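## Task

Remove the foam block from the uppermost drawer of the slim three-drawer cabinet and set it on the desk. When you finish, every drawer in the room must be fully closed and every cabinet must still be roughly where it started. The robot must not tip over or finish leaning. Anything that stays in place only because the robot is holding it does not count.

## Robot and tools

Robot: a Hello Robot Stretch 4 with a single arm. It has an omni-wheel base, a lift that rides up and down a mast, an arm that telescopes straight forward, a three-joint wrist (yaw, pitch, roll) and a two-finger gripper. It stands about 1.6 m tall, and no part of the base rim is more than 0.23 m from the base origin. Cameras: head_camera (420x560 pinhole), head_left_camera and head_right_camera (420x672 fisheye) and wrist_camera (616x392 pinhole).

Frames: the base frame sits on the floor beneath the base centre, with x forward, y left and z up. hand_pose is expressed in this frame and marks a point between the fingertips of the open gripper. With all wrist joints at zero its axes line up with the base frame, but the printed value may be slightly wrong. The odometry frame is wherever the base frame was when the scene began. Heading is counted positive to the left and runs from -3.142 to 3.142.

Tool execute_actions: arguments are actions (a list holding one action, or empty to just read the state) and cameras (a list of names, or "all"/null for every camera, [] for none). An action can hold base, joints, or both, plus optional pace and contact_limits. Alternatively it can be {"end_of_arm": "enable_torque"} on its own, which re-powers any wrist or gripper motor that shut itself off. Motions inside one action begin together but may finish at different moments.
- base: a single command, always an offset from where the base last measured itself. translate_m moves forward (+) or back, in metres, from -2 to 2. strafe_m moves sideways, left positive, in metres, from -2 to 2. rotate_rad turns in place, counter-clockwise positive, in radians, from -3.2 to 3.2.
- joints: absolute targets, keyed by name. lift_m runs 0 to 1.2 m. arm_m runs 0 to 0.55 m of extension. wrist_yaw_rad runs -1.134 to 4.276 (0 points ahead, positive turns left, 3.14 is folded back, and above 3.4 the arm may be in the way). wrist_pitch_rad runs -1.117 to 4.259 (0 level, 1.57 pointing down). wrist_roll_rad runs -1.117 to 4.259 (0 puts the fingers at equal height; positive turns clockwise as seen from behind). gripper_m runs -0.038 to 0.141 and is the fingertip gap in metres; below 0 the fingers press together. Targets outside a joint range get clipped, and the result reports the clip. Any other bad value or unknown key rejects the whole call, and then nothing moves.
- pace: "slow", "default", "fast" or "max". The base tops out at 0.1/0.3/0.4/0.6 m/s and 1/2/3/4 rad/s, and it is slowed further when the lift is above 0.2 m.
- contact_limits: only arm_m can be set, from 0 (gentlest) to 0.75 (firmest), with 0.5 as the default.
A joint or base you leave out of an action may keep pushing toward its earlier target. If a result reports a stop, any later execute_actions, wait or finished_scene calls in the same reply are skipped.

Tool wait: seconds from 0 to 10. It commands nothing and returns the same state and images an empty call would.
Tool zoom_image: camera name plus region [x0, y0, x1, y1] in that camera's image pixels, measured from the top-left, at most 504 by 504. It gives a closer look at the most recent full image.
Tool finished_scene: scene (the number of the current scene). It is final, and it reports whether the goal was met and what the next task is.

Result lines: base_status and joint_status report how each motion ended. "done" means the target was reached; for the base it only means the wheels turned far enough, slipping included. off_target means it stopped short and may still be pushing. contact_stop_at_<key> means it hit something: the lift, arm or wheels go slack, so a slack lift can sink and a slack base can roll. limit_stop_at_<name> means a built-in limit stopped it. limit_stop_at_tilt means the robot is leaning more than 6 degrees and goes slack until it straightens. limit_stop_at_own_body means self-collision, which is likely with the gripper pitched up (below -0.2) while rolled. torque_fault means a wrist or gripper motor went limp; send enable_torque. on_its_own lists what the call did not command, where "held at" is a target and not a position. joint_positions shows the actual joint values. lidar_m gives 12 distances in metres, one per 30-degree sector, starting straight ahead and going counter-clockwise. "-" means nothing was seen or something is closer than 0.25 m; glass and thin legs may be missed. wrist_depth_mm is a 7x7 grid of depths in mm (100 to 2000) read from the top-left. base_odometry counts wheel travel only. If turned_by_wheels and turned_by_imu differ by more than about 0.1 rad, the heading has picked up roughly that much error. base_tilt is in degrees, with forward and right positive, and carries a fixed offset of up to 1.5. motor_effort is in percent of maximum with the peak shown in brackets; wheel effort is positive for turning right. pictures lists the order of the images.

Gripping: command a gap narrower than the object. A tighter command squeezes harder and pulls the object in. Neither the reading nor "done" tells you whether something is held; look for a clear change in gripper effort. Fingertips pressing on a surface can snag, so lift first. To unfold at the start, send lift_m 0.4 together with wrist_yaw_rad 0.

Avoid: dropping objects or letting them fall, slamming drawers, hitting things hard, and pushing hard or long (a high gripper or a high contact limit can tip the robot). Do not drive or turn carrying more than 1 kg with arm_m above 0.2, especially at fast paces. Loose objects may occasionally get nudged by outside forces.

Each tool is called after ">>>" by a JSON object that holds its "api" and its "payload", one argument or row to a line.

## Session

>>> {"api": "execute_actions", "payload": {
  "actions": []
}}

Scene clock: 0.00 s.
base_odometry: x=+0.000 y=+0.000 heading=+0.000 (m, m, rad; odometry frame)
turned_by_wheels: +0.000 (rad since the last result)
turned_by_imu: +0.000 (rad since the last result)
base_tilt: forward=+0.3 right=+0.1 (deg)
lidar_m: 1.77 1.41 1.22 1.64 1.99 2.07 2.19 1.53 1.55 2.06 1.98 2.11
base_status: not commanded
joint_positions: lift_m=+0.267 arm_m=+0.001 wrist_yaw_rad=+3.051 wrist_pitch_rad=+0.010 wrist_roll_rad=+0.011 gripper_m=+0.057
joint_status: not commanded
motor_effort: lift_m=+20 arm_m=-1 wrist_yaw_rad=+2 wrist_pitch_rad=-7 wrist_roll_rad=+0 gripper_m=-1 wheel_0=+0 wheel_1=-1 wheel_2=+0 (%)
hand_pose: x=-0.1075 y=+0.1132 z=+0.4419 quat_wxyz=(+0.045, -0.005, +0.006, +0.999) (m; base frame)
wrist_depth_mm: - 143 - - - - 1863 / - 130 - - - - 1808 / - 128 184 - - - 1863 / 116 141 237 - - - 1863 / 1708 - - - - - 1808 / 1756 1756 212 1983 1661 1983 1756 / 1160 1160 1138 156 1098 1205 1308
pictures: head_camera, head_left_camera, head_right_camera, wrist_camera
Images, in order (width x height): head_camera 420x560, head_left_camera 420x672, head_right_camera 420x672, wrist_camera 616x392.

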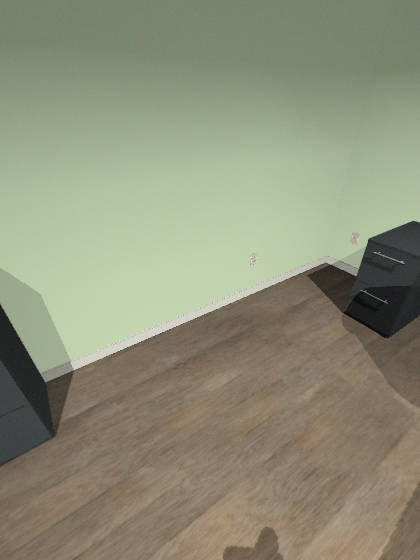

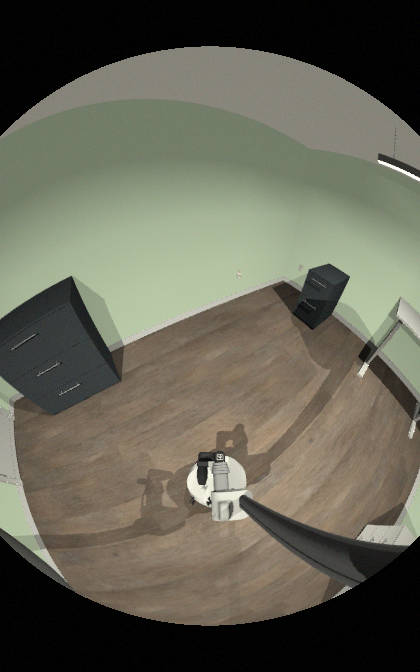

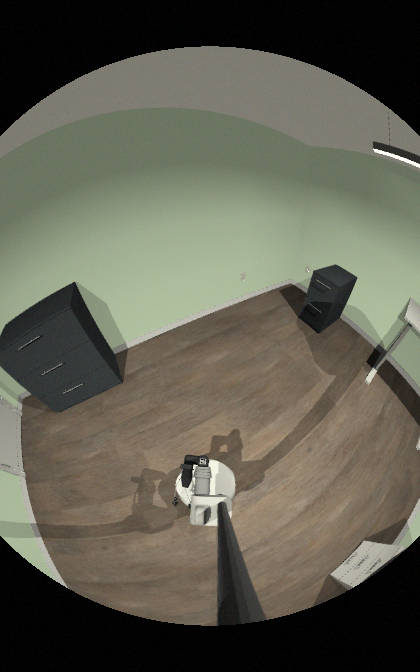

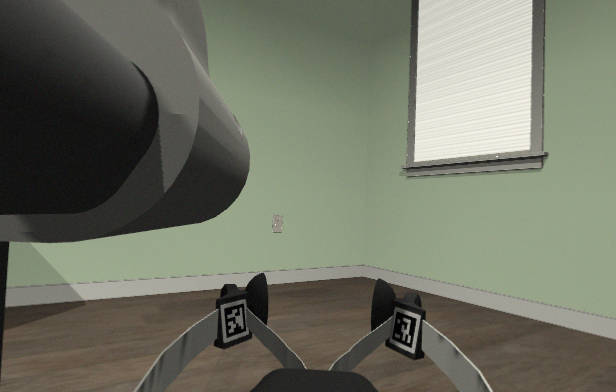

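>>> {"api": "zoom_image", "payload": {
  "camera": "head_right_camera",
  "region": [300, 480, 420, 620]
}}

>>> {"api": "zoom_image", "payload": {
  "camera": "head_left_camera",
  "region": [0, 250, 160, 520]
}}

Region (300, 480, 420, 620) of head_right_camera's 420x672 image, scaled by 3.600, with more detail than that image has; it fills the left 432 columns of this view, and the rest is white.

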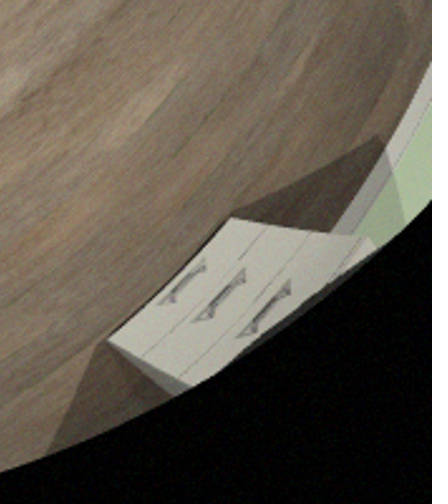

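Region (0, 250, 160, 520) of head_left_camera's 420x672 image, scaled by 1.867, with more detail than that image has; it fills the left 299 columns of this view, and the rest is white.

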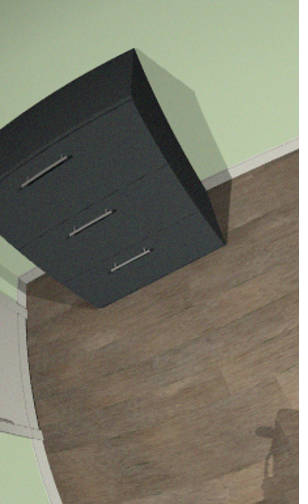

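>>> {"api": "execute_actions", "payload": {
  "actions": [
    {"base": {"rotate_rad": -2.3}, "joints": {"lift_m": 0.5, "wrist_yaw_rad": 0}, "pace": "fast"}
  ]
}}

Scene clock: 7.47 s.
base_odometry: x=+0.000 y=+0.000 heading=-2.300 (m, m, rad; odometry frame)
turned_by_wheels: -2.300 (rad since the last result)
turned_by_imu: -2.259 (rad since the last result)
base_tilt: forward=+0.3 right=+0.1 (deg)
lidar_m: 1.49 2.19 1.92 2.09 1.93 1.68 1.23 1.40 2.03 2.04 2.35 2.03
base_status: done
joint_positions: lift_m=+0.500 arm_m=+0.001 wrist_yaw_rad=+0.000 wrist_pitch_rad=+0.010 wrist_roll_rad=+0.011 gripper_m=+0.057
joint_status: all done
motor_effort: lift_m=+21(28) arm_m=-1(1) wrist_yaw_rad=+0(4) wrist_pitch_rad=-6(5) wrist_roll_rad=+0(0) gripper_m=-3(5) wheel_0=-1(11) wheel_1=-1(8) wheel_2=-1(3) (%)
hand_pose: x=+0.4604 y=-0.0873 z=+0.6751 quat_wxyz=(+1.000, +0.005, +0.005, +0.000) (m; base frame)
wrist_depth_mm: - - - 1983 1808 1708 1618 / - - - - 1808 1661 1576 / - - - 1983 1808 1708 1576 / - - - 1921 1808 1708 1576 / - - - 1808 1756 1618 1576 / - - 211 1366 1397 1708 1576 / 1661 1708 1464 156 1537 1576 1537
pictures: head_camera, head_left_camera, head_right_camera, wrist_camera
Images, in order (width x height): head_camera 420x560, head_left_camera 420x672, head_right_camera 420x672, wrist_camera 616x392.

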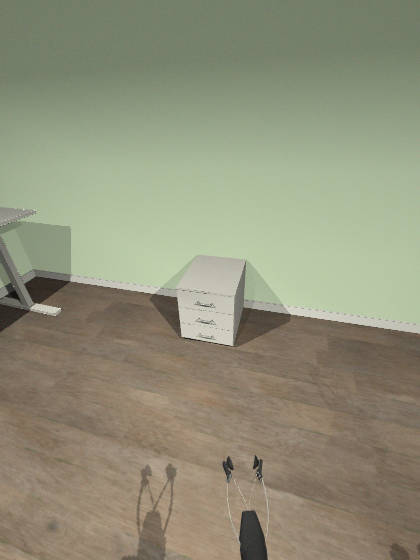

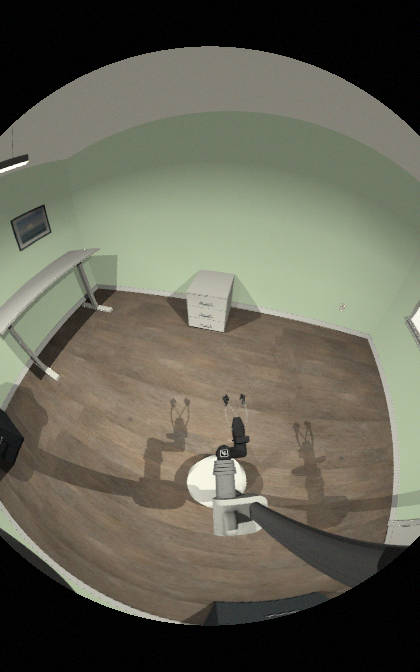

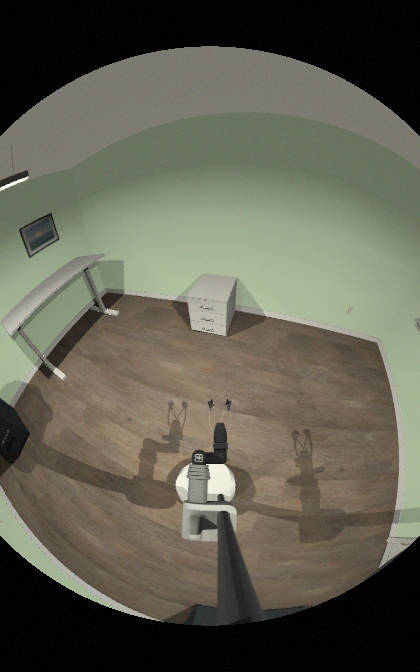

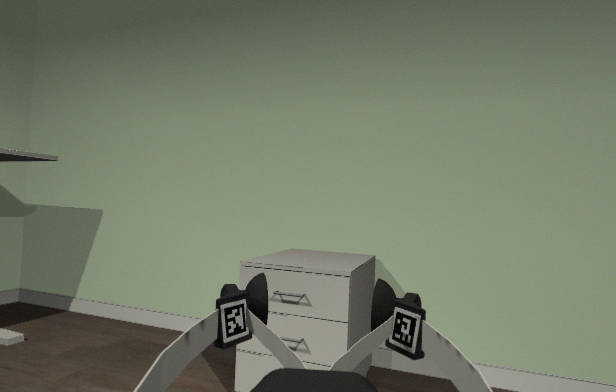

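>>> {"api": "zoom_image", "payload": {
  "camera": "head_camera",
  "region": [150, 230, 290, 370]
}}

>>> {"api": "zoom_image", "payload": {
  "camera": "wrist_camera",
  "region": [200, 220, 420, 392]
}}

Region (150, 230, 290, 370) of head_camera's 420x560 image, scaled by 3.600, with more detail than that image has.

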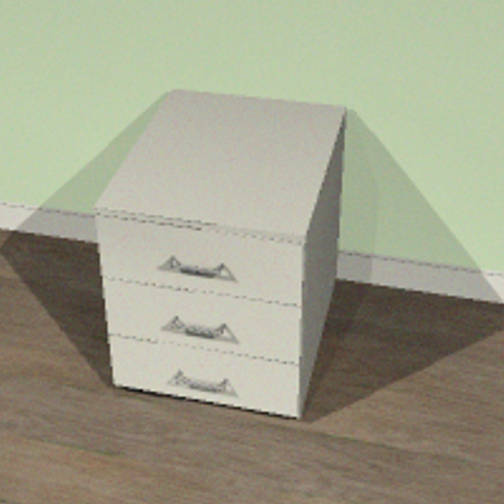

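Region (200, 220, 420, 392) of wrist_camera's 616x392 image, scaled by 2.291; it fills the top 394 rows of this view, and the rest is white.

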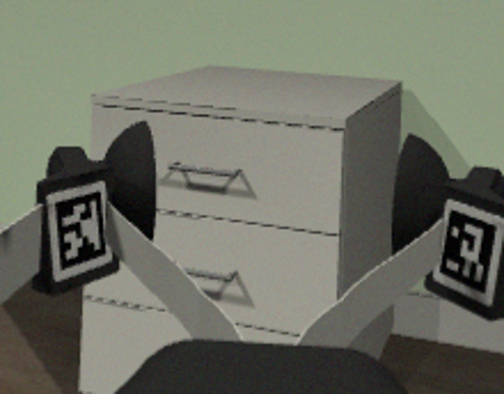

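>>> {"api": "execute_actions", "payload": {
  "actions": [
    {"base": {"rotate_rad": -0.34}, "joints": {"lift_m": 0.25, "gripper_m": 0.1}, "pace": "fast"}
  ],
  "cameras": ["head_camera", "wrist_camera"]
}}

>>> {"api": "execute_actions", "payload": {
  "actions": [
    {"base": {"strafe_m": 0.58}, "pace": "max"}
  ],
  "cameras": ["head_camera", "wrist_camera"]
}}

Scene clock: 22.07 s.
base_odometry: x=+0.000 y=+0.000 heading=-2.640 (m, m, rad; odometry frame)
turned_by_wheels: -0.340 (rad since the last result)
turned_by_imu: -0.335 (rad since the last result)
base_tilt: forward=+0.3 right=+0.1 (deg)
lidar_m: 1.51 1.53 2.05 1.94 2.07 1.76 1.63 1.24 1.63 1.99 2.07 2.18
base_status: done
joint_positions: lift_m=+0.250 arm_m=+0.001 wrist_yaw_rad=+0.000 wrist_pitch_rad=+0.010 wrist_roll_rad=+0.011 gripper_m=+0.100
joint_status: all done
motor_effort: lift_m=+17(20) arm_m=-1(1) wrist_yaw_rad=+1(0) wrist_pitch_rad=-6(6) wrist_roll_rad=+0(0) gripper_m=+0(1) wheel_0=+1(6) wheel_1=+1(8) wheel_2=+1(7) (%)
hand_pose: x=+0.4603 y=-0.0874 z=+0.4254 quat_wxyz=(+1.000, +0.005, +0.005, +0.000) (m; base frame)
wrist_depth_mm: 1863 1863 1863 1863 1863 1863 1863 / 1921 1863 1863 1863 1863 1863 1921 / 1863 1808 1808 1921 1808 1863 1863 / 1808 1281 1863 1808 1808 1863 1808 / 1921 1281 1618 1808 1863 1808 1863 / 1661 1281 213 1808 1708 1863 1863 / 1078 1025 1118 151 1060 1118 1255
pictures: head_camera, wrist_camera
Images, in order (width x height): head_camera 420x560, wrist_camera 616x392.

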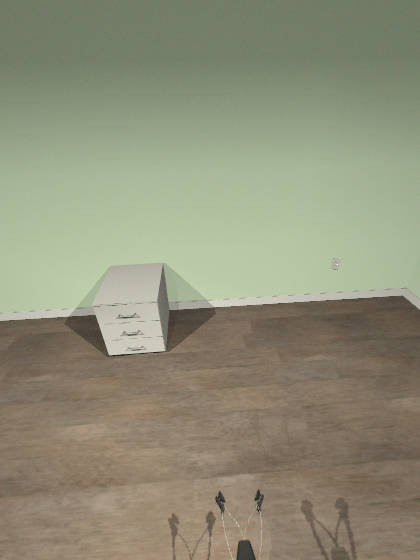

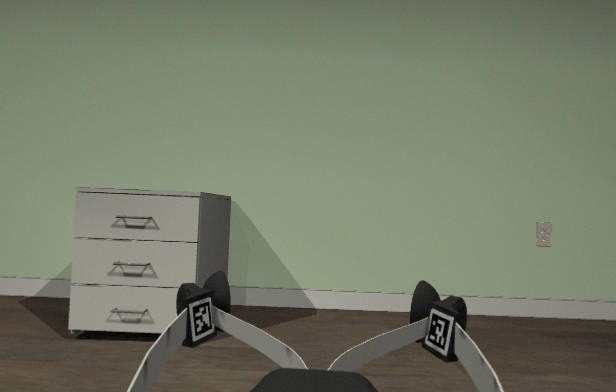

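Scene clock: 24.47 s.
base_odometry: x=+0.279 y=-0.509 heading=-2.640 (m, m, rad; odometry frame)
turned_by_wheels: +0.000 (rad since the last result)
turned_by_imu: -0.001 (rad since the last result)
base_tilt: forward=+0.3 right=+0.1 (deg)
lidar_m: 1.43 2.04 1.43 1.36 1.55 1.80 1.70 1.54 1.68 2.59 2.67 2.11
base_status: done
joint_positions: lift_m=+0.250 arm_m=+0.001 wrist_yaw_rad=+0.000 wrist_pitch_rad=+0.010 wrist_roll_rad=+0.011 gripper_m=+0.100
joint_status: not commanded
motor_effort: lift_m=+19(18) arm_m=-1(1) wrist_yaw_rad=+0(2) wrist_pitch_rad=-5(6) wrist_roll_rad=+0(0) gripper_m=+0(0) wheel_0=-1(15) wheel_1=-1(14) wheel_2=+1(4) (%)
hand_pose: x=+0.4603 y=-0.0874 z=+0.4253 quat_wxyz=(+1.000, +0.005, +0.005, +0.000) (m; base frame)
wrist_depth_mm: 1808 1808 1808 1863 1863 1808 1863 / 1863 1808 1863 1863 1863 1808 1863 / 1808 1808 1808 1808 1863 1863 1808 / 1808 1863 1863 1229 1808 1756 1863 / 1808 1808 1808 1255 1863 1756 1808 / 1661 1618 212 1255 1537 1808 1756 / 1078 1025 1098 150 1042 1098 1255
pictures: head_camera, wrist_camera
Images, in order (width x height): head_camera 420x560, wrist_camera 616x392.

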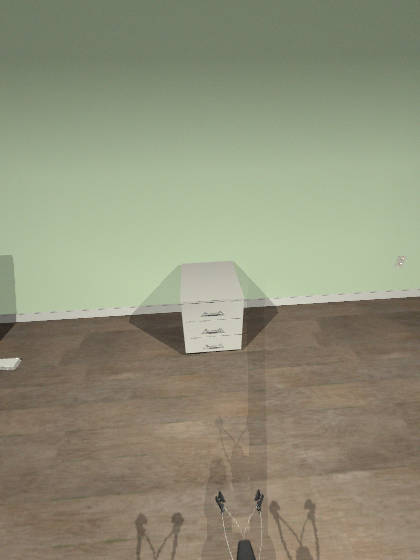

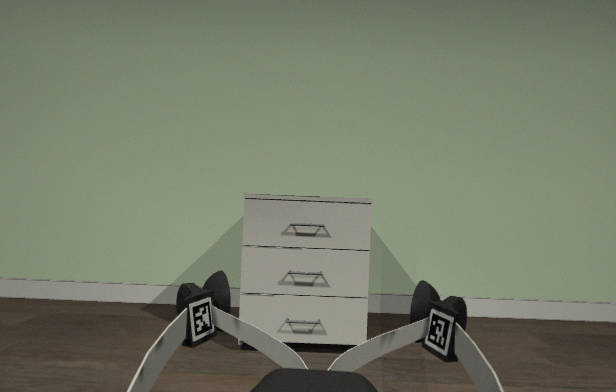

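>>> {"api": "execute_actions", "payload": {
  "actions": [
    {"base": {"rotate_rad": 0.06}, "pace": "fast"}
  ],
  "cameras": []
}}

>>> {"api": "execute_actions", "payload": {
  "actions": [
    {"base": {"translate_m": 0.55}, "joints": {"lift_m": 0.22}, "pace": "max"}
  ],
  "cameras": ["head_camera", "wrist_camera"]
}}

Scene clock: 37.30 s.
base_odometry: x=+0.279 y=-0.509 heading=-2.580 (m, m, rad; odometry frame)
turned_by_wheels: +0.060 (rad since the last result)
turned_by_imu: +0.059 (rad since the last result)
base_tilt: forward=+0.3 right=+0.1 (deg)
lidar_m: 1.43 1.90 1.38 1.37 1.56 1.78 1.70 1.55 1.77 2.59 2.68 2.07
base_status: done
joint_positions: lift_m=+0.250 arm_m=+0.001 wrist_yaw_rad=+0.000 wrist_pitch_rad=+0.010 wrist_roll_rad=+0.011 gripper_m=+0.100
joint_status: not commanded
motor_effort: lift_m=+18(18) arm_m=-1(1) wrist_yaw_rad=+2(0) wrist_pitch_rad=-7(6) wrist_roll_rad=+0(0) gripper_m=-1(1) wheel_0=-1(6) wheel_1=+0(4) wheel_2=+1(7) (%)
hand_pose: x=+0.4603 y=-0.0874 z=+0.4253 quat_wxyz=(+1.000, +0.005, +0.005, +0.000) (m; base frame)
wrist_depth_mm: 1921 1863 1921 1921 1808 1756 1808 / - 1921 1808 1863 1863 1756 1756 / 1921 1921 1863 1863 1808 1756 1808 / 1921 1863 1863 1863 1756 1756 1756 / 1863 1863 1863 1205 1229 1756 1756 / 1618 1756 212 1229 1229 1708 1756 / 1078 1060 1118 151 1042 1118 1255
pictures: none
No camera images: the call's "cameras" was empty. Leave "cameras" out to get every camera's image.

Scene clock: 39.77 s.
base_odometry: x=-0.187 y=-0.801 heading=-2.580 (m, m, rad; odometry frame)
turned_by_wheels: +0.000 (rad since the last result)
turned_by_imu: -0.001 (rad since the last result)
base_tilt: forward=+0.3 right=+0.1 (deg)
lidar_m: 0.86 1.51 1.40 1.33 1.42 1.98 2.25 2.03 2.53 2.56 2.08 0.92
base_status: done
joint_positions: lift_m=+0.220 arm_m=+0.001 wrist_yaw_rad=+0.000 wrist_pitch_rad=+0.010 wrist_roll_rad=+0.011 gripper_m=+0.100
joint_status: all done
motor_effort: lift_m=+19(21) arm_m=-1(1) wrist_yaw_rad=+1(1) wrist_pitch_rad=-7(7) wrist_roll_rad=+0(0) gripper_m=+1(1) wheel_0=-1(6) wheel_1=+0(8) wheel_2=+0(13) (%)
hand_pose: x=+0.4603 y=-0.0874 z=+0.3953 quat_wxyz=(+1.000, +0.005, +0.005, +0.000) (m; base frame)
wrist_depth_mm: 1336 1308 1281 1255 1281 1255 1229 / 1308 1308 1281 1308 1255 1229 1205 / 1336 1281 1281 1255 1255 1229 1229 / 1281 1281 1255 691 683 1205 1229 / 1308 1281 1255 691 691 1229 1205 / 1255 1281 211 691 668 1229 1205 / 1042 960 691 150 661 1008 1182
pictures: head_camera, wrist_camera
Images, in order (width x height): head_camera 420x560, wrist_camera 616x392.

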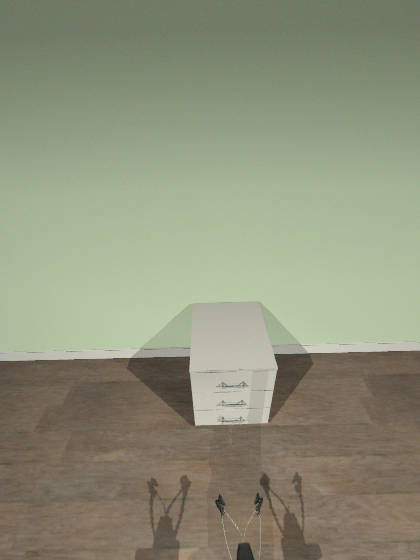

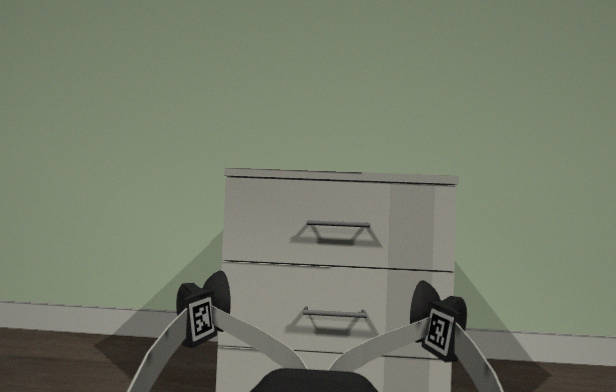

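>>> {"api": "execute_actions", "payload": {
  "actions": [
    {"base": {"strafe_m": -0.025}, "joints": {"lift_m": 0.245, "arm_m": 0.3, "wrist_roll_rad": 1.57, "gripper_m": 0.07}, "pace": "fast"}
  ],
  "cameras": ["head_camera", "wrist_camera"]
}}

Scene clock: 54.07 s.
base_odometry: x=-0.200 y=-0.780 heading=-2.580 (m, m, rad; odometry frame)
turned_by_wheels: +0.000 (rad since the last result)
turned_by_imu: -0.001 (rad since the last result)
base_tilt: forward=+0.3 right=+0.1 (deg)
lidar_m: 0.87 1.49 1.42 1.35 1.43 2.07 2.27 2.04 2.68 2.58 2.04 0.94
base_status: done
joint_positions: lift_m=+0.245 arm_m=+0.299 wrist_yaw_rad=+0.000 wrist_pitch_rad=+0.010 wrist_roll_rad=+1.570 gripper_m=+0.070
joint_status: all done
motor_effort: lift_m=+22(25) arm_m=+6(7) wrist_yaw_rad=+2(1) wrist_pitch_rad=-6(7) wrist_roll_rad=+1(5) gripper_m=-1(3) wheel_0=-1(7) wheel_1=+1(10) wheel_2=+1(1) (%)
hand_pose: x=+0.7583 y=-0.0874 z=+0.4201 quat_wxyz=(+0.707, +0.707, +0.004, -0.004) (m; base frame)
wrist_depth_mm: 976 976 976 960 946 931 676 / 976 960 976 397 389 384 384 / 976 946 946 392 384 384 379 / 976 960 960 384 387 382 377 / 976 960 960 384 384 379 379 / 960 946 211 384 384 377 377 / 960 960 384 379 377 377 375
pictures: head_camera, wrist_camera
Images, in order (width x height): head_camera 420x560, wrist_camera 616x392.

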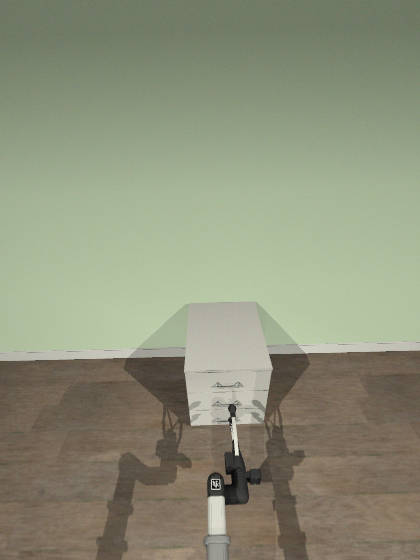

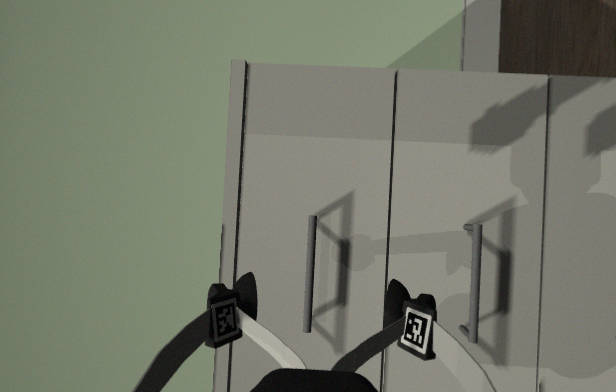

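>>> {"api": "execute_actions", "payload": {
  "actions": [
    {"joints": {"lift_m": 0.255, "arm_m": 0.41}, "contact_limits": {"arm_m": 0.15}}
  ],
  "cameras": ["head_camera", "wrist_camera"]
}}

Scene clock: 63.83 s.
base_odometry: x=-0.200 y=-0.780 heading=-2.580 (m, m, rad; odometry frame)
turned_by_wheels: +0.000 (rad since the last result)
turned_by_imu: -0.001 (rad since the last result)
base_tilt: forward=+0.3 right=+0.0 (deg)
lidar_m: 0.87 1.51 1.41 1.33 1.46 2.07 2.25 2.02 2.69 2.56 2.04 0.92
base_status: not commanded
joint_positions: lift_m=+0.255 arm_m=+0.409 wrist_yaw_rad=+0.000 wrist_pitch_rad=+0.010 wrist_roll_rad=+1.570 gripper_m=+0.070
joint_status: all done
motor_effort: lift_m=+22(24) arm_m=+6(6) wrist_yaw_rad=+0(2) wrist_pitch_rad=-6(6) wrist_roll_rad=+1(1) gripper_m=-2(3) wheel_0=-1(1) wheel_1=+1(0) wheel_2=+1(1) (%)
contact_limits: arm_m 0.15
hand_pose: x=+0.8683 y=-0.0874 z=+0.4300 quat_wxyz=(+0.707, +0.707, +0.004, -0.004) (m; base frame)
wrist_depth_mm: 854 854 293 281 278 276 274 / 866 842 282 278 276 274 271 / 866 842 281 277 276 273 271 / 866 854 279 277 274 272 268 / 842 842 277 276 273 272 270 / 854 854 211 274 272 273 268 / 854 842 276 242 272 268 267
pictures: head_camera, wrist_camera
Images, in order (width x height): head_camera 420x560, wrist_camera 616x392.

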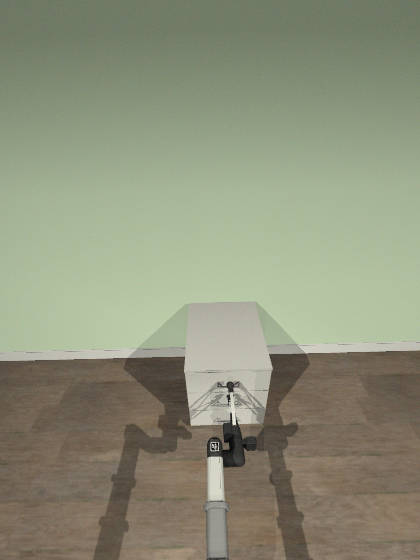

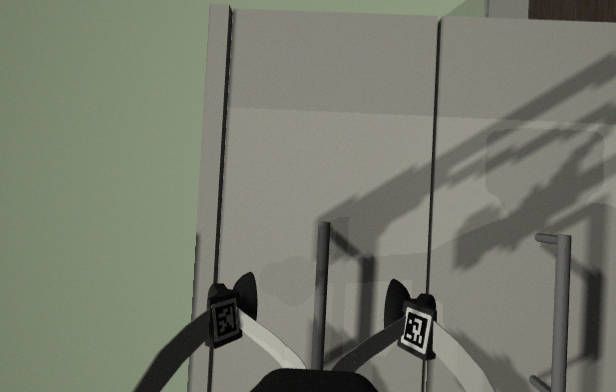

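>>> {"api": "zoom_image", "payload": {
  "camera": "head_camera",
  "region": [180, 360, 280, 460]
}}

Region (180, 360, 280, 460) of head_camera's 420x560 image, scaled by 5.040, with more detail than that image has.

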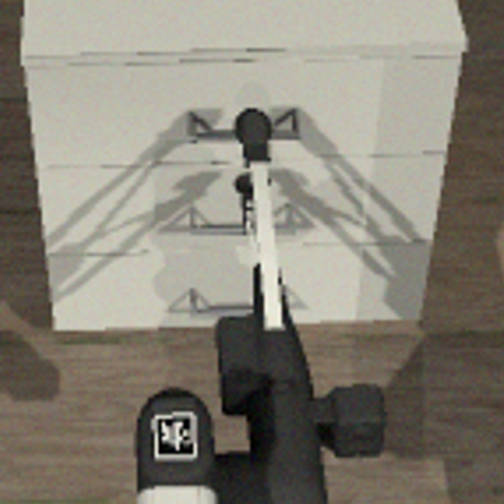

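>>> {"api": "execute_actions", "payload": {
  "actions": [
    {"joints": {"arm_m": 0.43, "gripper_m": 0.04}, "contact_limits": {"arm_m": 0.1}}
  ],
  "cameras": ["head_camera", "wrist_camera"]
}}

>>> {"api": "zoom_image", "payload": {
  "camera": "head_camera",
  "region": [190, 360, 270, 440]
}}

Scene clock: 73.40 s.
base_odometry: x=-0.200 y=-0.780 heading=-2.580 (m, m, rad; odometry frame)
turned_by_wheels: +0.000 (rad since the last result)
turned_by_imu: +0.000 (rad since the last result)
base_tilt: forward=+0.3 right=+0.0 (deg)
lidar_m: 0.88 1.52 1.43 1.33 1.43 2.09 2.25 2.00 2.67 2.56 2.03 0.94
base_status: not commanded
joint_positions: lift_m=+0.255 arm_m=+0.429 wrist_yaw_rad=+0.000 wrist_pitch_rad=+0.010 wrist_roll_rad=+1.570 gripper_m=+0.040
joint_status: all done
motor_effort: lift_m=+23(22) arm_m=+6(7) wrist_yaw_rad=+1(2) wrist_pitch_rad=-6(6) wrist_roll_rad=+1(1) gripper_m=-4(5) wheel_0=-1(2) wheel_1=+1(1) wheel_2=+1(1) (%)
contact_limits: arm_m 0.1
hand_pose: x=+0.8882 y=-0.0874 z=+0.4300 quat_wxyz=(+0.707, +0.707, +0.004, -0.004) (m; base frame)
wrist_depth_mm: 831 854 263 259 258 256 254 / 854 831 259 257 257 255 253 / 842 831 258 258 255 254 252 / 831 820 258 256 254 253 252 / 831 820 257 255 254 252 251 / 842 831 255 254 211 251 249 / 831 842 255 165 251 250 249
pictures: head_camera, wrist_camera
Images, in order (width x height): head_camera 420x560, wrist_camera 616x392.

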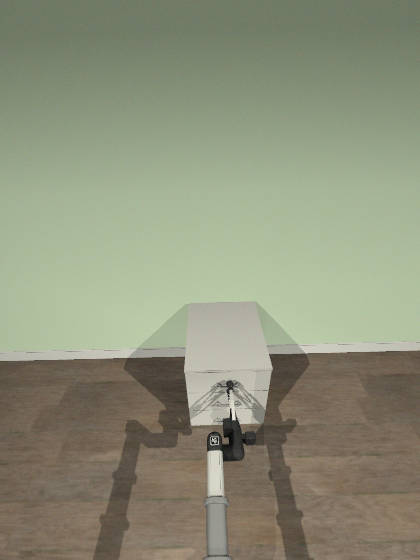

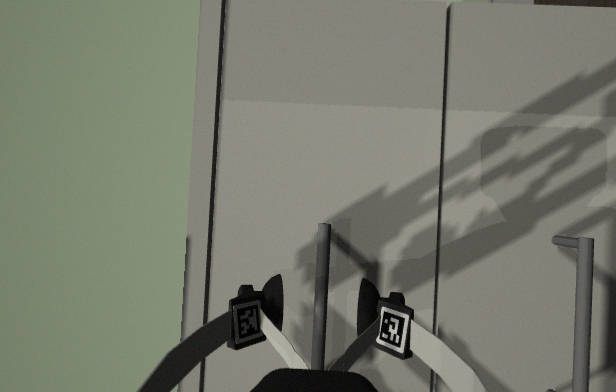

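Region (190, 360, 270, 440) of head_camera's 420x560 image, scaled by 6.300, with more detail than that image has.

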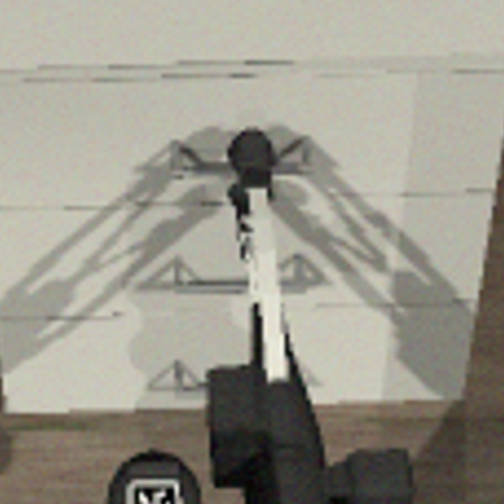

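>>> {"api": "execute_actions", "payload": {
  "actions": [
    {"joints": {"arm_m": 0.44, "gripper_m": -0.02}, "contact_limits": {"arm_m": 0.15}}
  ],
  "cameras": ["head_camera", "wrist_camera"]
}}

>>> {"api": "zoom_image", "payload": {
  "camera": "head_camera",
  "region": [190, 360, 270, 440]
}}

Scene clock: 79.00 s.
base_odometry: x=-0.200 y=-0.780 heading=-2.580 (m, m, rad; odometry frame)
turned_by_wheels: +0.000 (rad since the last result)
turned_by_imu: -0.001 (rad since the last result)
base_tilt: forward=+0.3 right=+0.1 (deg)
lidar_m: 0.87 1.53 1.37 1.35 1.44 2.07 2.24 2.01 2.69 2.58 2.09 0.94
base_status: not commanded
joint_positions: lift_m=+0.255 arm_m=+0.439 wrist_yaw_rad=+0.001 wrist_pitch_rad=+0.011 wrist_roll_rad=+1.570 gripper_m=-0.020
joint_status: all done
motor_effort: lift_m=+22(22) arm_m=+5(7) wrist_yaw_rad=-1(2) wrist_pitch_rad=-6(6) wrist_roll_rad=+1(1) gripper_m=-12(13) wheel_0=-2(2) wheel_1=+0(1) wheel_2=+1(1) (%)
contact_limits: arm_m 0.15
hand_pose: x=+0.8986 y=-0.0872 z=+0.4300 quat_wxyz=(+0.707, +0.707, +0.004, -0.003) (m; base frame)
wrist_depth_mm: 820 842 247 245 243 244 244 / 842 820 246 245 241 245 243 / 809 831 246 243 241 244 242 / 820 820 244 242 239 242 241 / 820 820 242 242 239 241 241 / 809 820 242 201 239 240 239 / 820 809 239 208 180 239 239
pictures: head_camera, wrist_camera
Images, in order (width x height): head_camera 420x560, wrist_camera 616x392.

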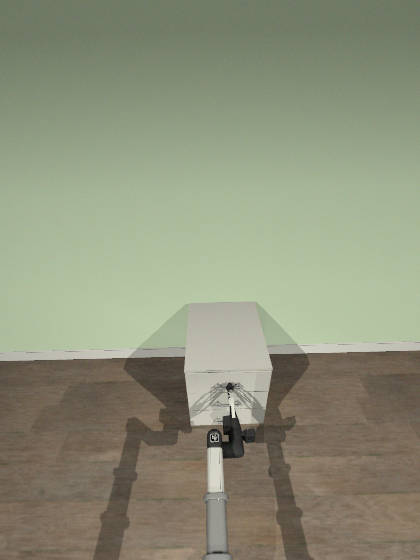

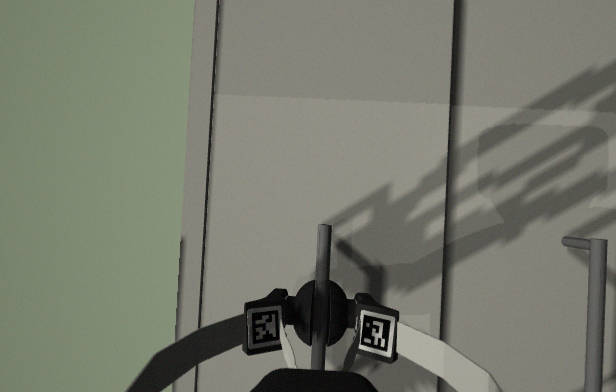

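Region (190, 360, 270, 440) of head_camera's 420x560 image, scaled by 6.300, with more detail than that image has.

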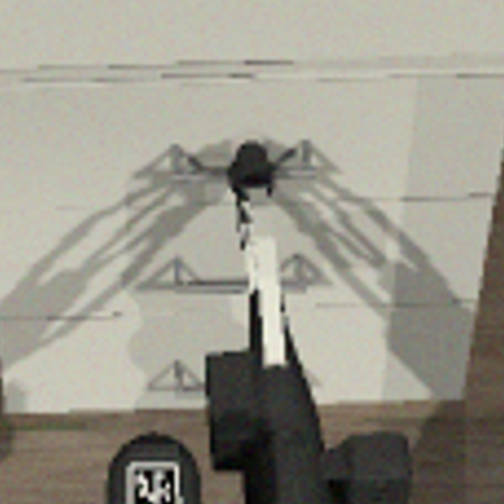

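>>> {"api": "execute_actions", "payload": {
  "actions": [
    {"joints": {"arm_m": 0.22}, "contact_limits": {"arm_m": 0.3}}
  ],
  "cameras": ["head_camera", "wrist_camera"]
}}

>>> {"api": "zoom_image", "payload": {
  "camera": "head_camera",
  "region": [150, 290, 310, 490]
}}

Scene clock: 84.23 s.
base_odometry: x=-0.200 y=-0.780 heading=-2.580 (m, m, rad; odometry frame)
turned_by_wheels: +0.000 (rad since the last result)
turned_by_imu: -0.001 (rad since the last result)
base_tilt: forward=+0.2 right=+0.1 (deg)
lidar_m: 0.67 1.51 1.40 1.35 1.43 2.09 2.24 2.00 2.68 2.57 2.06 0.69
base_status: not commanded
joint_positions: lift_m=+0.255 arm_m=+0.221 wrist_yaw_rad=-0.001 wrist_pitch_rad=+0.011 wrist_roll_rad=+1.570 gripper_m=-0.020
joint_status: all done
motor_effort: lift_m=+22(22) arm_m=-6(8) wrist_yaw_rad=+5(3) wrist_pitch_rad=-7(8) wrist_roll_rad=+1(1) gripper_m=-14(14) wheel_0=-2(2) wheel_1=+0(1) wheel_2=+1(2) (%)
contact_limits: arm_m 0.3
hand_pose: x=+0.6803 y=-0.0878 z=+0.4298 quat_wxyz=(+0.707, +0.707, +0.003, -0.004) (m; base frame)
wrist_depth_mm: 1042 1060 246 245 243 976 683 / 1078 1025 245 244 241 904 661 / 1060 1060 244 242 241 462 455 / 1042 1042 243 241 238 459 459 / 1042 1025 244 240 239 459 455 / 1025 1025 241 198 237 455 452 / 1042 1025 238 207 181 455 449
pictures: head_camera, wrist_camera
Images, in order (width x height): head_camera 420x560, wrist_camera 616x392.

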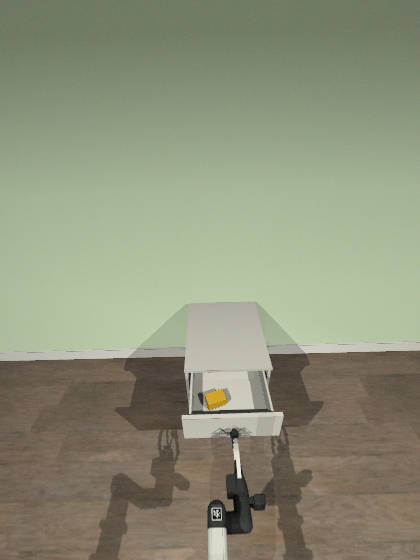

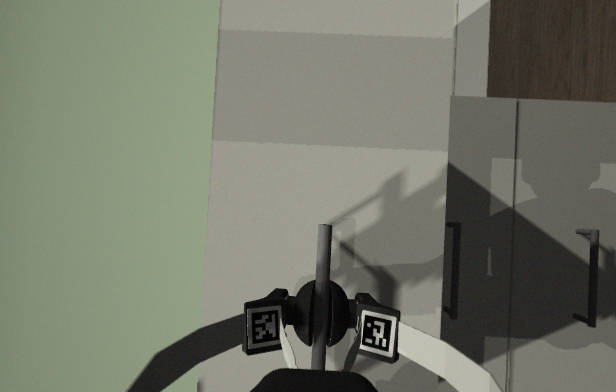

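Region (150, 290, 310, 490) of head_camera's 420x560 image, scaled by 2.520, with more detail than that image has; it fills the left 403 columns of this view, and the rest is white.

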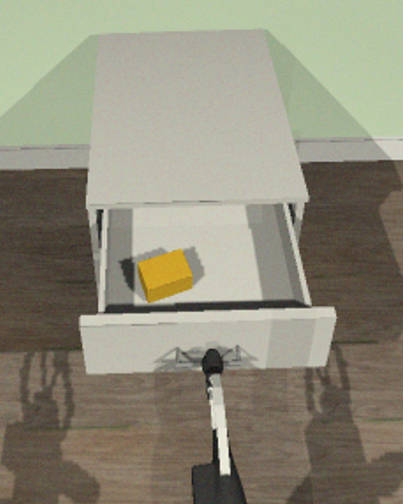

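>>> {"api": "execute_actions", "payload": {
  "actions": [
    {"joints": {"arm_m": 0.15}, "contact_limits": {"arm_m": 0.2}}
  ],
  "cameras": []
}}

>>> {"api": "execute_actions", "payload": {
  "actions": [
    {"joints": {"gripper_m": 0.06}}
  ],
  "cameras": ["head_camera", "wrist_camera"]
}}

>>> {"api": "zoom_image", "payload": {
  "camera": "head_camera",
  "region": [160, 360, 310, 510]
}}

Scene clock: 94.30 s.
base_odometry: x=-0.200 y=-0.780 heading=-2.580 (m, m, rad; odometry frame)
turned_by_wheels: +0.000 (rad since the last result)
turned_by_imu: -0.001 (rad since the last result)
base_tilt: forward=+0.3 right=+0.1 (deg)
lidar_m: 0.59 1.50 1.44 1.36 1.46 2.09 2.25 2.02 2.68 2.56 2.08 0.66
base_status: not commanded
joint_positions: lift_m=+0.255 arm_m=+0.151 wrist_yaw_rad=-0.002 wrist_pitch_rad=+0.011 wrist_roll_rad=+1.570 gripper_m=-0.020
joint_status: all done
motor_effort: lift_m=+22(22) arm_m=-6(8) wrist_yaw_rad=+6(7) wrist_pitch_rad=-9(9) wrist_roll_rad=+1(1) gripper_m=-10(12) wheel_0=-2(2) wheel_1=+0(0) wheel_2=+1(1) (%)
contact_limits: arm_m 0.2
hand_pose: x=+0.6103 y=-0.0880 z=+0.4297 quat_wxyz=(+0.707, +0.707, +0.003, -0.005) (m; base frame)
wrist_depth_mm: 1118 1138 248 245 243 976 683 / 1160 1138 247 243 243 960 683 / 1118 1118 243 243 241 530 525 / 1118 1098 243 241 240 535 530 / 1118 1118 241 240 238 525 521 / 1098 1118 241 198 236 525 517 / 1118 1098 240 208 180 530 517
pictures: none
No camera images: the call's "cameras" was empty. Leave "cameras" out to get every camera's image.

Scene clock: 95.83 s.
base_odometry: x=-0.200 y=-0.780 heading=-2.580 (m, m, rad; odometry frame)
turned_by_wheels: +0.000 (rad since the last result)
turned_by_imu: +0.000 (rad since the last result)
base_tilt: forward=+0.3 right=+0.1 (deg)
lidar_m: 0.61 1.50 1.41 1.35 1.42 2.10 2.25 2.03 2.70 2.54 2.06 0.64
base_status: not commanded
joint_positions: lift_m=+0.255 arm_m=+0.151 wrist_yaw_rad=+0.000 wrist_pitch_rad=+0.011 wrist_roll_rad=+1.570 gripper_m=+0.060
joint_status: all done
motor_effort: lift_m=+22(22) arm_m=-6(6) wrist_yaw_rad=+2(7) wrist_pitch_rad=-7(8) wrist_roll_rad=+0(1) gripper_m=-2(10) wheel_0=-2(2) wheel_1=+0(0) wheel_2=+1(1) (%)
hand_pose: x=+0.6104 y=-0.0875 z=+0.4299 quat_wxyz=(+0.707, +0.707, +0.004, -0.004) (m; base frame)
wrist_depth_mm: 1138 1138 1118 252 250 960 691 / 1118 1118 252 250 249 960 683 / 1160 1118 253 250 249 530 530 / 1138 1118 251 249 247 525 525 / 1138 1098 250 248 246 525 525 / 1098 1118 210 247 216 525 521 / 1118 1138 248 188 243 521 521
pictures: head_camera, wrist_camera
Images, in order (width x height): head_camera 420x560, wrist_camera 616x392.

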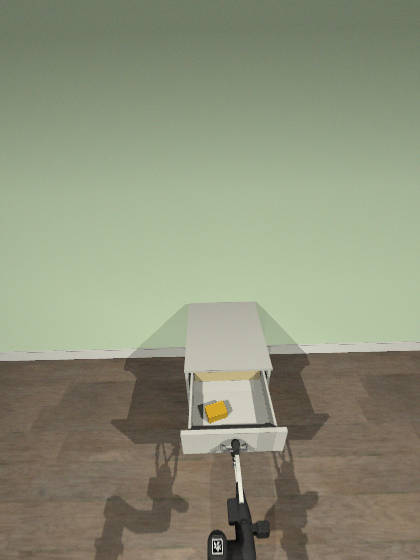

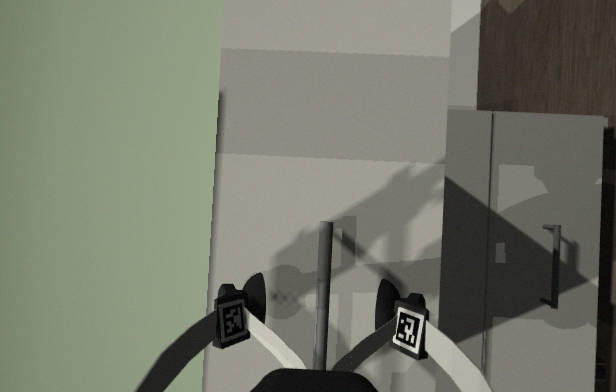

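Region (160, 360, 310, 510) of head_camera's 420x560 image, scaled by 3.360, with more detail than that image has.

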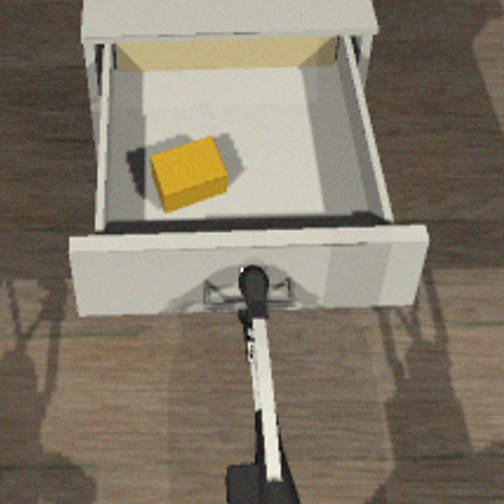

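>>> {"api": "execute_actions", "payload": {
  "actions": [
    {"joints": {"arm_m": 0.09, "gripper_m": 0.09}, "pace": "fast"}
  ],
  "cameras": []
}}

>>> {"api": "execute_actions", "payload": {
  "actions": [
    {"base": {"strafe_m": 0.07}, "joints": {"lift_m": 0.66, "wrist_pitch_rad": 1.57, "wrist_roll_rad": 1.27, "gripper_m": 0.1}, "pace": "fast"}
  ],
  "cameras": ["head_camera", "wrist_camera"]
}}

Scene clock: 122.30 s.
base_odometry: x=-0.200 y=-0.780 heading=-2.580 (m, m, rad; odometry frame)
turned_by_wheels: +0.000 (rad since the last result)
turned_by_imu: -0.001 (rad since the last result)
base_tilt: forward=+0.3 right=+0.0 (deg)
lidar_m: 0.58 1.49 1.43 1.36 1.46 2.09 2.25 2.04 2.71 2.56 2.10 0.63
base_status: not commanded
joint_positions: lift_m=+0.255 arm_m=+0.091 wrist_yaw_rad=+0.000 wrist_pitch_rad=+0.011 wrist_roll_rad=+1.570 gripper_m=+0.090
joint_status: all done
motor_effort: lift_m=+22(22) arm_m=-6(7) wrist_yaw_rad=+1(1) wrist_pitch_rad=-7(7) wrist_roll_rad=+1(1) gripper_m=+1(1) wheel_0=-2(2) wheel_1=+0(0) wheel_2=+1(1) (%)
hand_pose: x=+0.5505 y=-0.0874 z=+0.4300 quat_wxyz=(+0.707, +0.707, +0.004, -0.004) (m; base frame)
wrist_depth_mm: 1205 1205 1205 1160 1160 1042 691 / 1182 1182 1160 312 309 1025 668 / 1205 1160 1205 312 307 591 585 / 1182 1205 1160 310 307 591 580 / 1182 1182 1160 307 307 585 585 / 1182 1205 205 307 306 580 585 / 1229 1182 723 215 303 580 580
pictures: none
No camera images: the call's "cameras" was empty. Leave "cameras" out to get every camera's image.

Scene clock: 124.40 s.
base_odometry: x=-0.163 y=-0.840 heading=-2.580 (m, m, rad; odometry frame)
turned_by_wheels: +0.000 (rad since the last result)
turned_by_imu: +0.000 (rad since the last result)
base_tilt: forward=+0.3 right=+0.1 (deg)
lidar_m: 0.60 1.49 1.35 1.28 1.35 1.96 2.23 2.04 2.56 2.65 2.10 0.64
base_status: done
joint_positions: lift_m=+0.660 arm_m=+0.091 wrist_yaw_rad=+0.000 wrist_pitch_rad=+1.570 wrist_roll_rad=+1.270 gripper_m=+0.100
joint_status: all done
motor_effort: lift_m=+22(25) arm_m=-6(6) wrist_yaw_rad=+0(0) wrist_pitch_rad=+1(4) wrist_roll_rad=-1(3) gripper_m=-6(3) wheel_0=+1(10) wheel_1=+0(10) wheel_2=+1(1) (%)
hand_pose: x=+0.2622 y=-0.0874 z=+0.5495 quat_wxyz=(+0.569, +0.420, +0.569, -0.419) (m; base frame)
wrist_depth_mm: 407 809 809 798 798 778 759 / 433 809 788 788 788 759 759 / 809 788 778 778 768 768 750 / 809 798 788 778 768 768 759 / 809 788 798 778 585 554 759 / 788 788 213 768 544 539 539 / 798 768 768 151 544 539 530
pictures: head_camera, wrist_camera
Images, in order (width x height): head_camera 420x560, wrist_camera 616x392.

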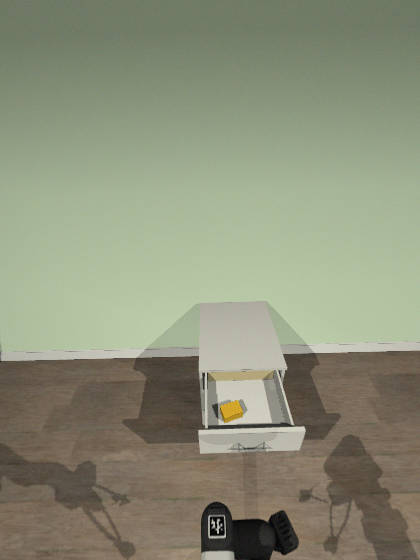

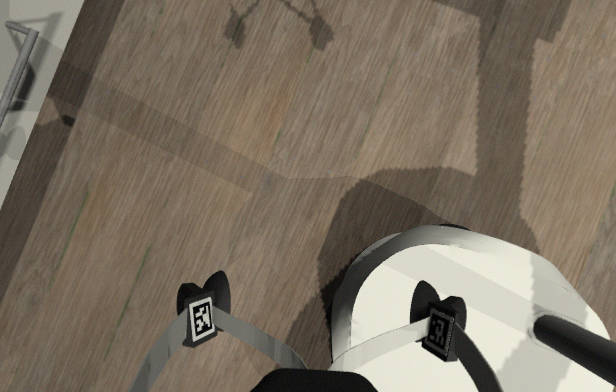

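>>> {"api": "execute_actions", "payload": {
  "actions": [
    {"base": {"translate_m": 0.2}, "joints": {"lift_m": 0.69, "arm_m": 0.41}, "pace": "fast", "contact_limits": {"arm_m": 0.2}}
  ],
  "cameras": ["head_camera", "wrist_camera"]
}}

Scene clock: 131.57 s.
base_odometry: x=-0.332 y=-0.946 heading=-2.580 (m, m, rad; odometry frame)
turned_by_wheels: +0.000 (rad since the last result)
turned_by_imu: -0.001 (rad since the last result)
base_tilt: forward=+0.3 right=+0.1 (deg)
lidar_m: 0.39 1.29 1.31 1.28 1.38 1.96 2.47 2.22 2.74 2.63 1.81 0.42
base_status: done
joint_positions: lift_m=+0.690 arm_m=+0.409 wrist_yaw_rad=+0.000 wrist_pitch_rad=+1.570 wrist_roll_rad=+1.270 gripper_m=+0.100
joint_status: all done
motor_effort: lift_m=+22(21) arm_m=+6(7) wrist_yaw_rad=+0(1) wrist_pitch_rad=+2(2) wrist_roll_rad=+0(0) gripper_m=+0(2) wheel_0=-1(6) wheel_1=-1(6) wheel_2=+0(10) (%)
contact_limits: arm_m 0.2
hand_pose: x=+0.5802 y=-0.0874 z=+0.5796 quat_wxyz=(+0.570, +0.420, +0.569, -0.419) (m; base frame)
wrist_depth_mm: 296 293 291 413 375 809 788 / 294 291 439 436 433 387 322 / 293 289 433 430 430 424 314 / 291 289 433 430 424 382 778 / 290 289 430 384 424 338 778 / 286 355 211 421 424 296 654 / 285 349 362 151 368 294 564
pictures: head_camera, wrist_camera
Images, in order (width x height): head_camera 420x560, wrist_camera 616x392.

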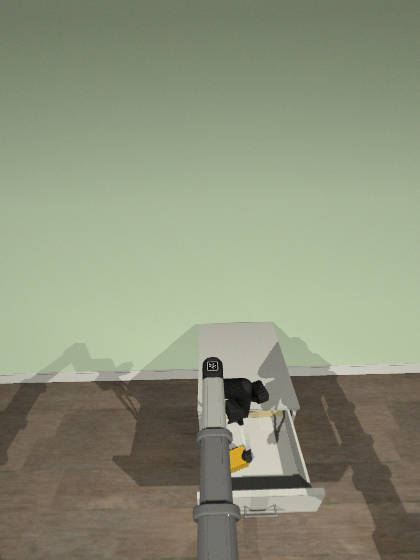

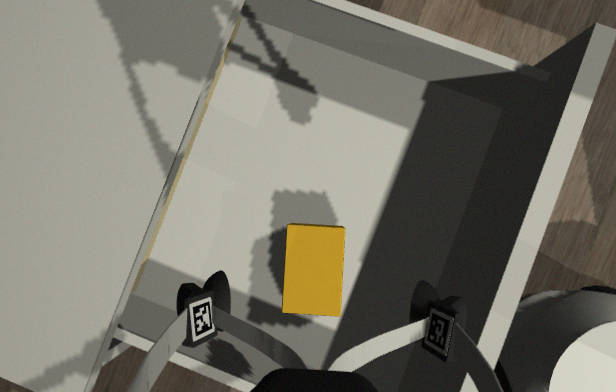

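>>> {"api": "execute_actions", "payload": {
  "actions": [
    {"joints": {"lift_m": 0.515, "arm_m": 0.42}, "pace": "fast"}
  ],
  "cameras": ["head_camera", "wrist_camera"]
}}

Scene clock: 148.07 s.
base_odometry: x=-0.332 y=-0.946 heading=-2.580 (m, m, rad; odometry frame)
turned_by_wheels: +0.000 (rad since the last result)
turned_by_imu: -0.001 (rad since the last result)
base_tilt: forward=+0.3 right=+0.1 (deg)
lidar_m: 0.41 1.31 1.34 1.26 1.38 1.96 2.47 2.24 2.77 2.61 1.78 0.43
base_status: not commanded
joint_positions: lift_m=+0.515 arm_m=+0.419 wrist_yaw_rad=+0.000 wrist_pitch_rad=+1.570 wrist_roll_rad=+1.270 gripper_m=+0.100
joint_status: all done
motor_effort: lift_m=+18(17) arm_m=+6(8) wrist_yaw_rad=+1(1) wrist_pitch_rad=+1(2) wrist_roll_rad=+0(0) gripper_m=-2(2) wheel_0=-1(1) wheel_1=-1(1) wheel_2=+0(0) (%)
hand_pose: x=+0.5900 y=-0.0874 z=+0.4049 quat_wxyz=(+0.569, +0.420, +0.569, -0.419) (m; base frame)
wrist_depth_mm: 189 246 260 259 257 254 251 / 196 262 258 259 256 252 252 / 210 260 258 256 255 251 250 / 226 259 258 255 252 249 247 / 245 257 256 210 251 249 246 / 258 256 213 206 208 246 237 / 255 257 252 151 246 245 220
pictures: head_camera, wrist_camera
Images, in order (width x height): head_camera 420x560, wrist_camera 616x392.

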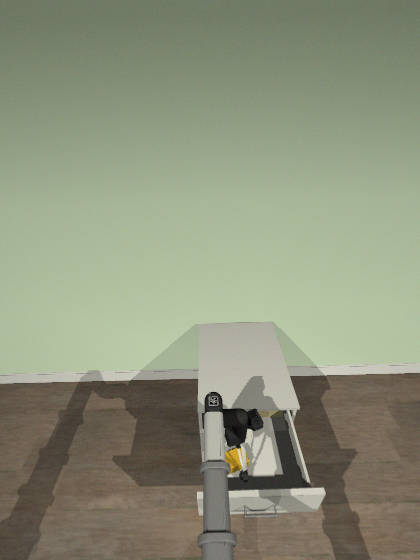

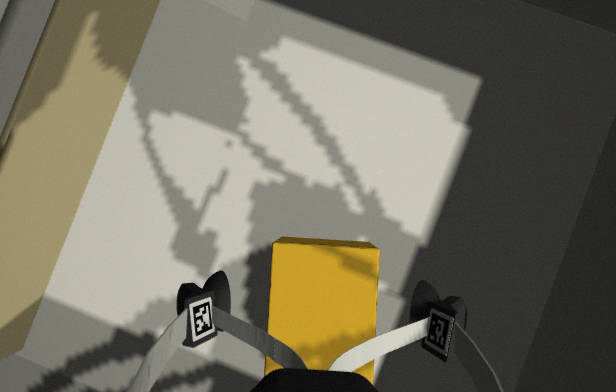

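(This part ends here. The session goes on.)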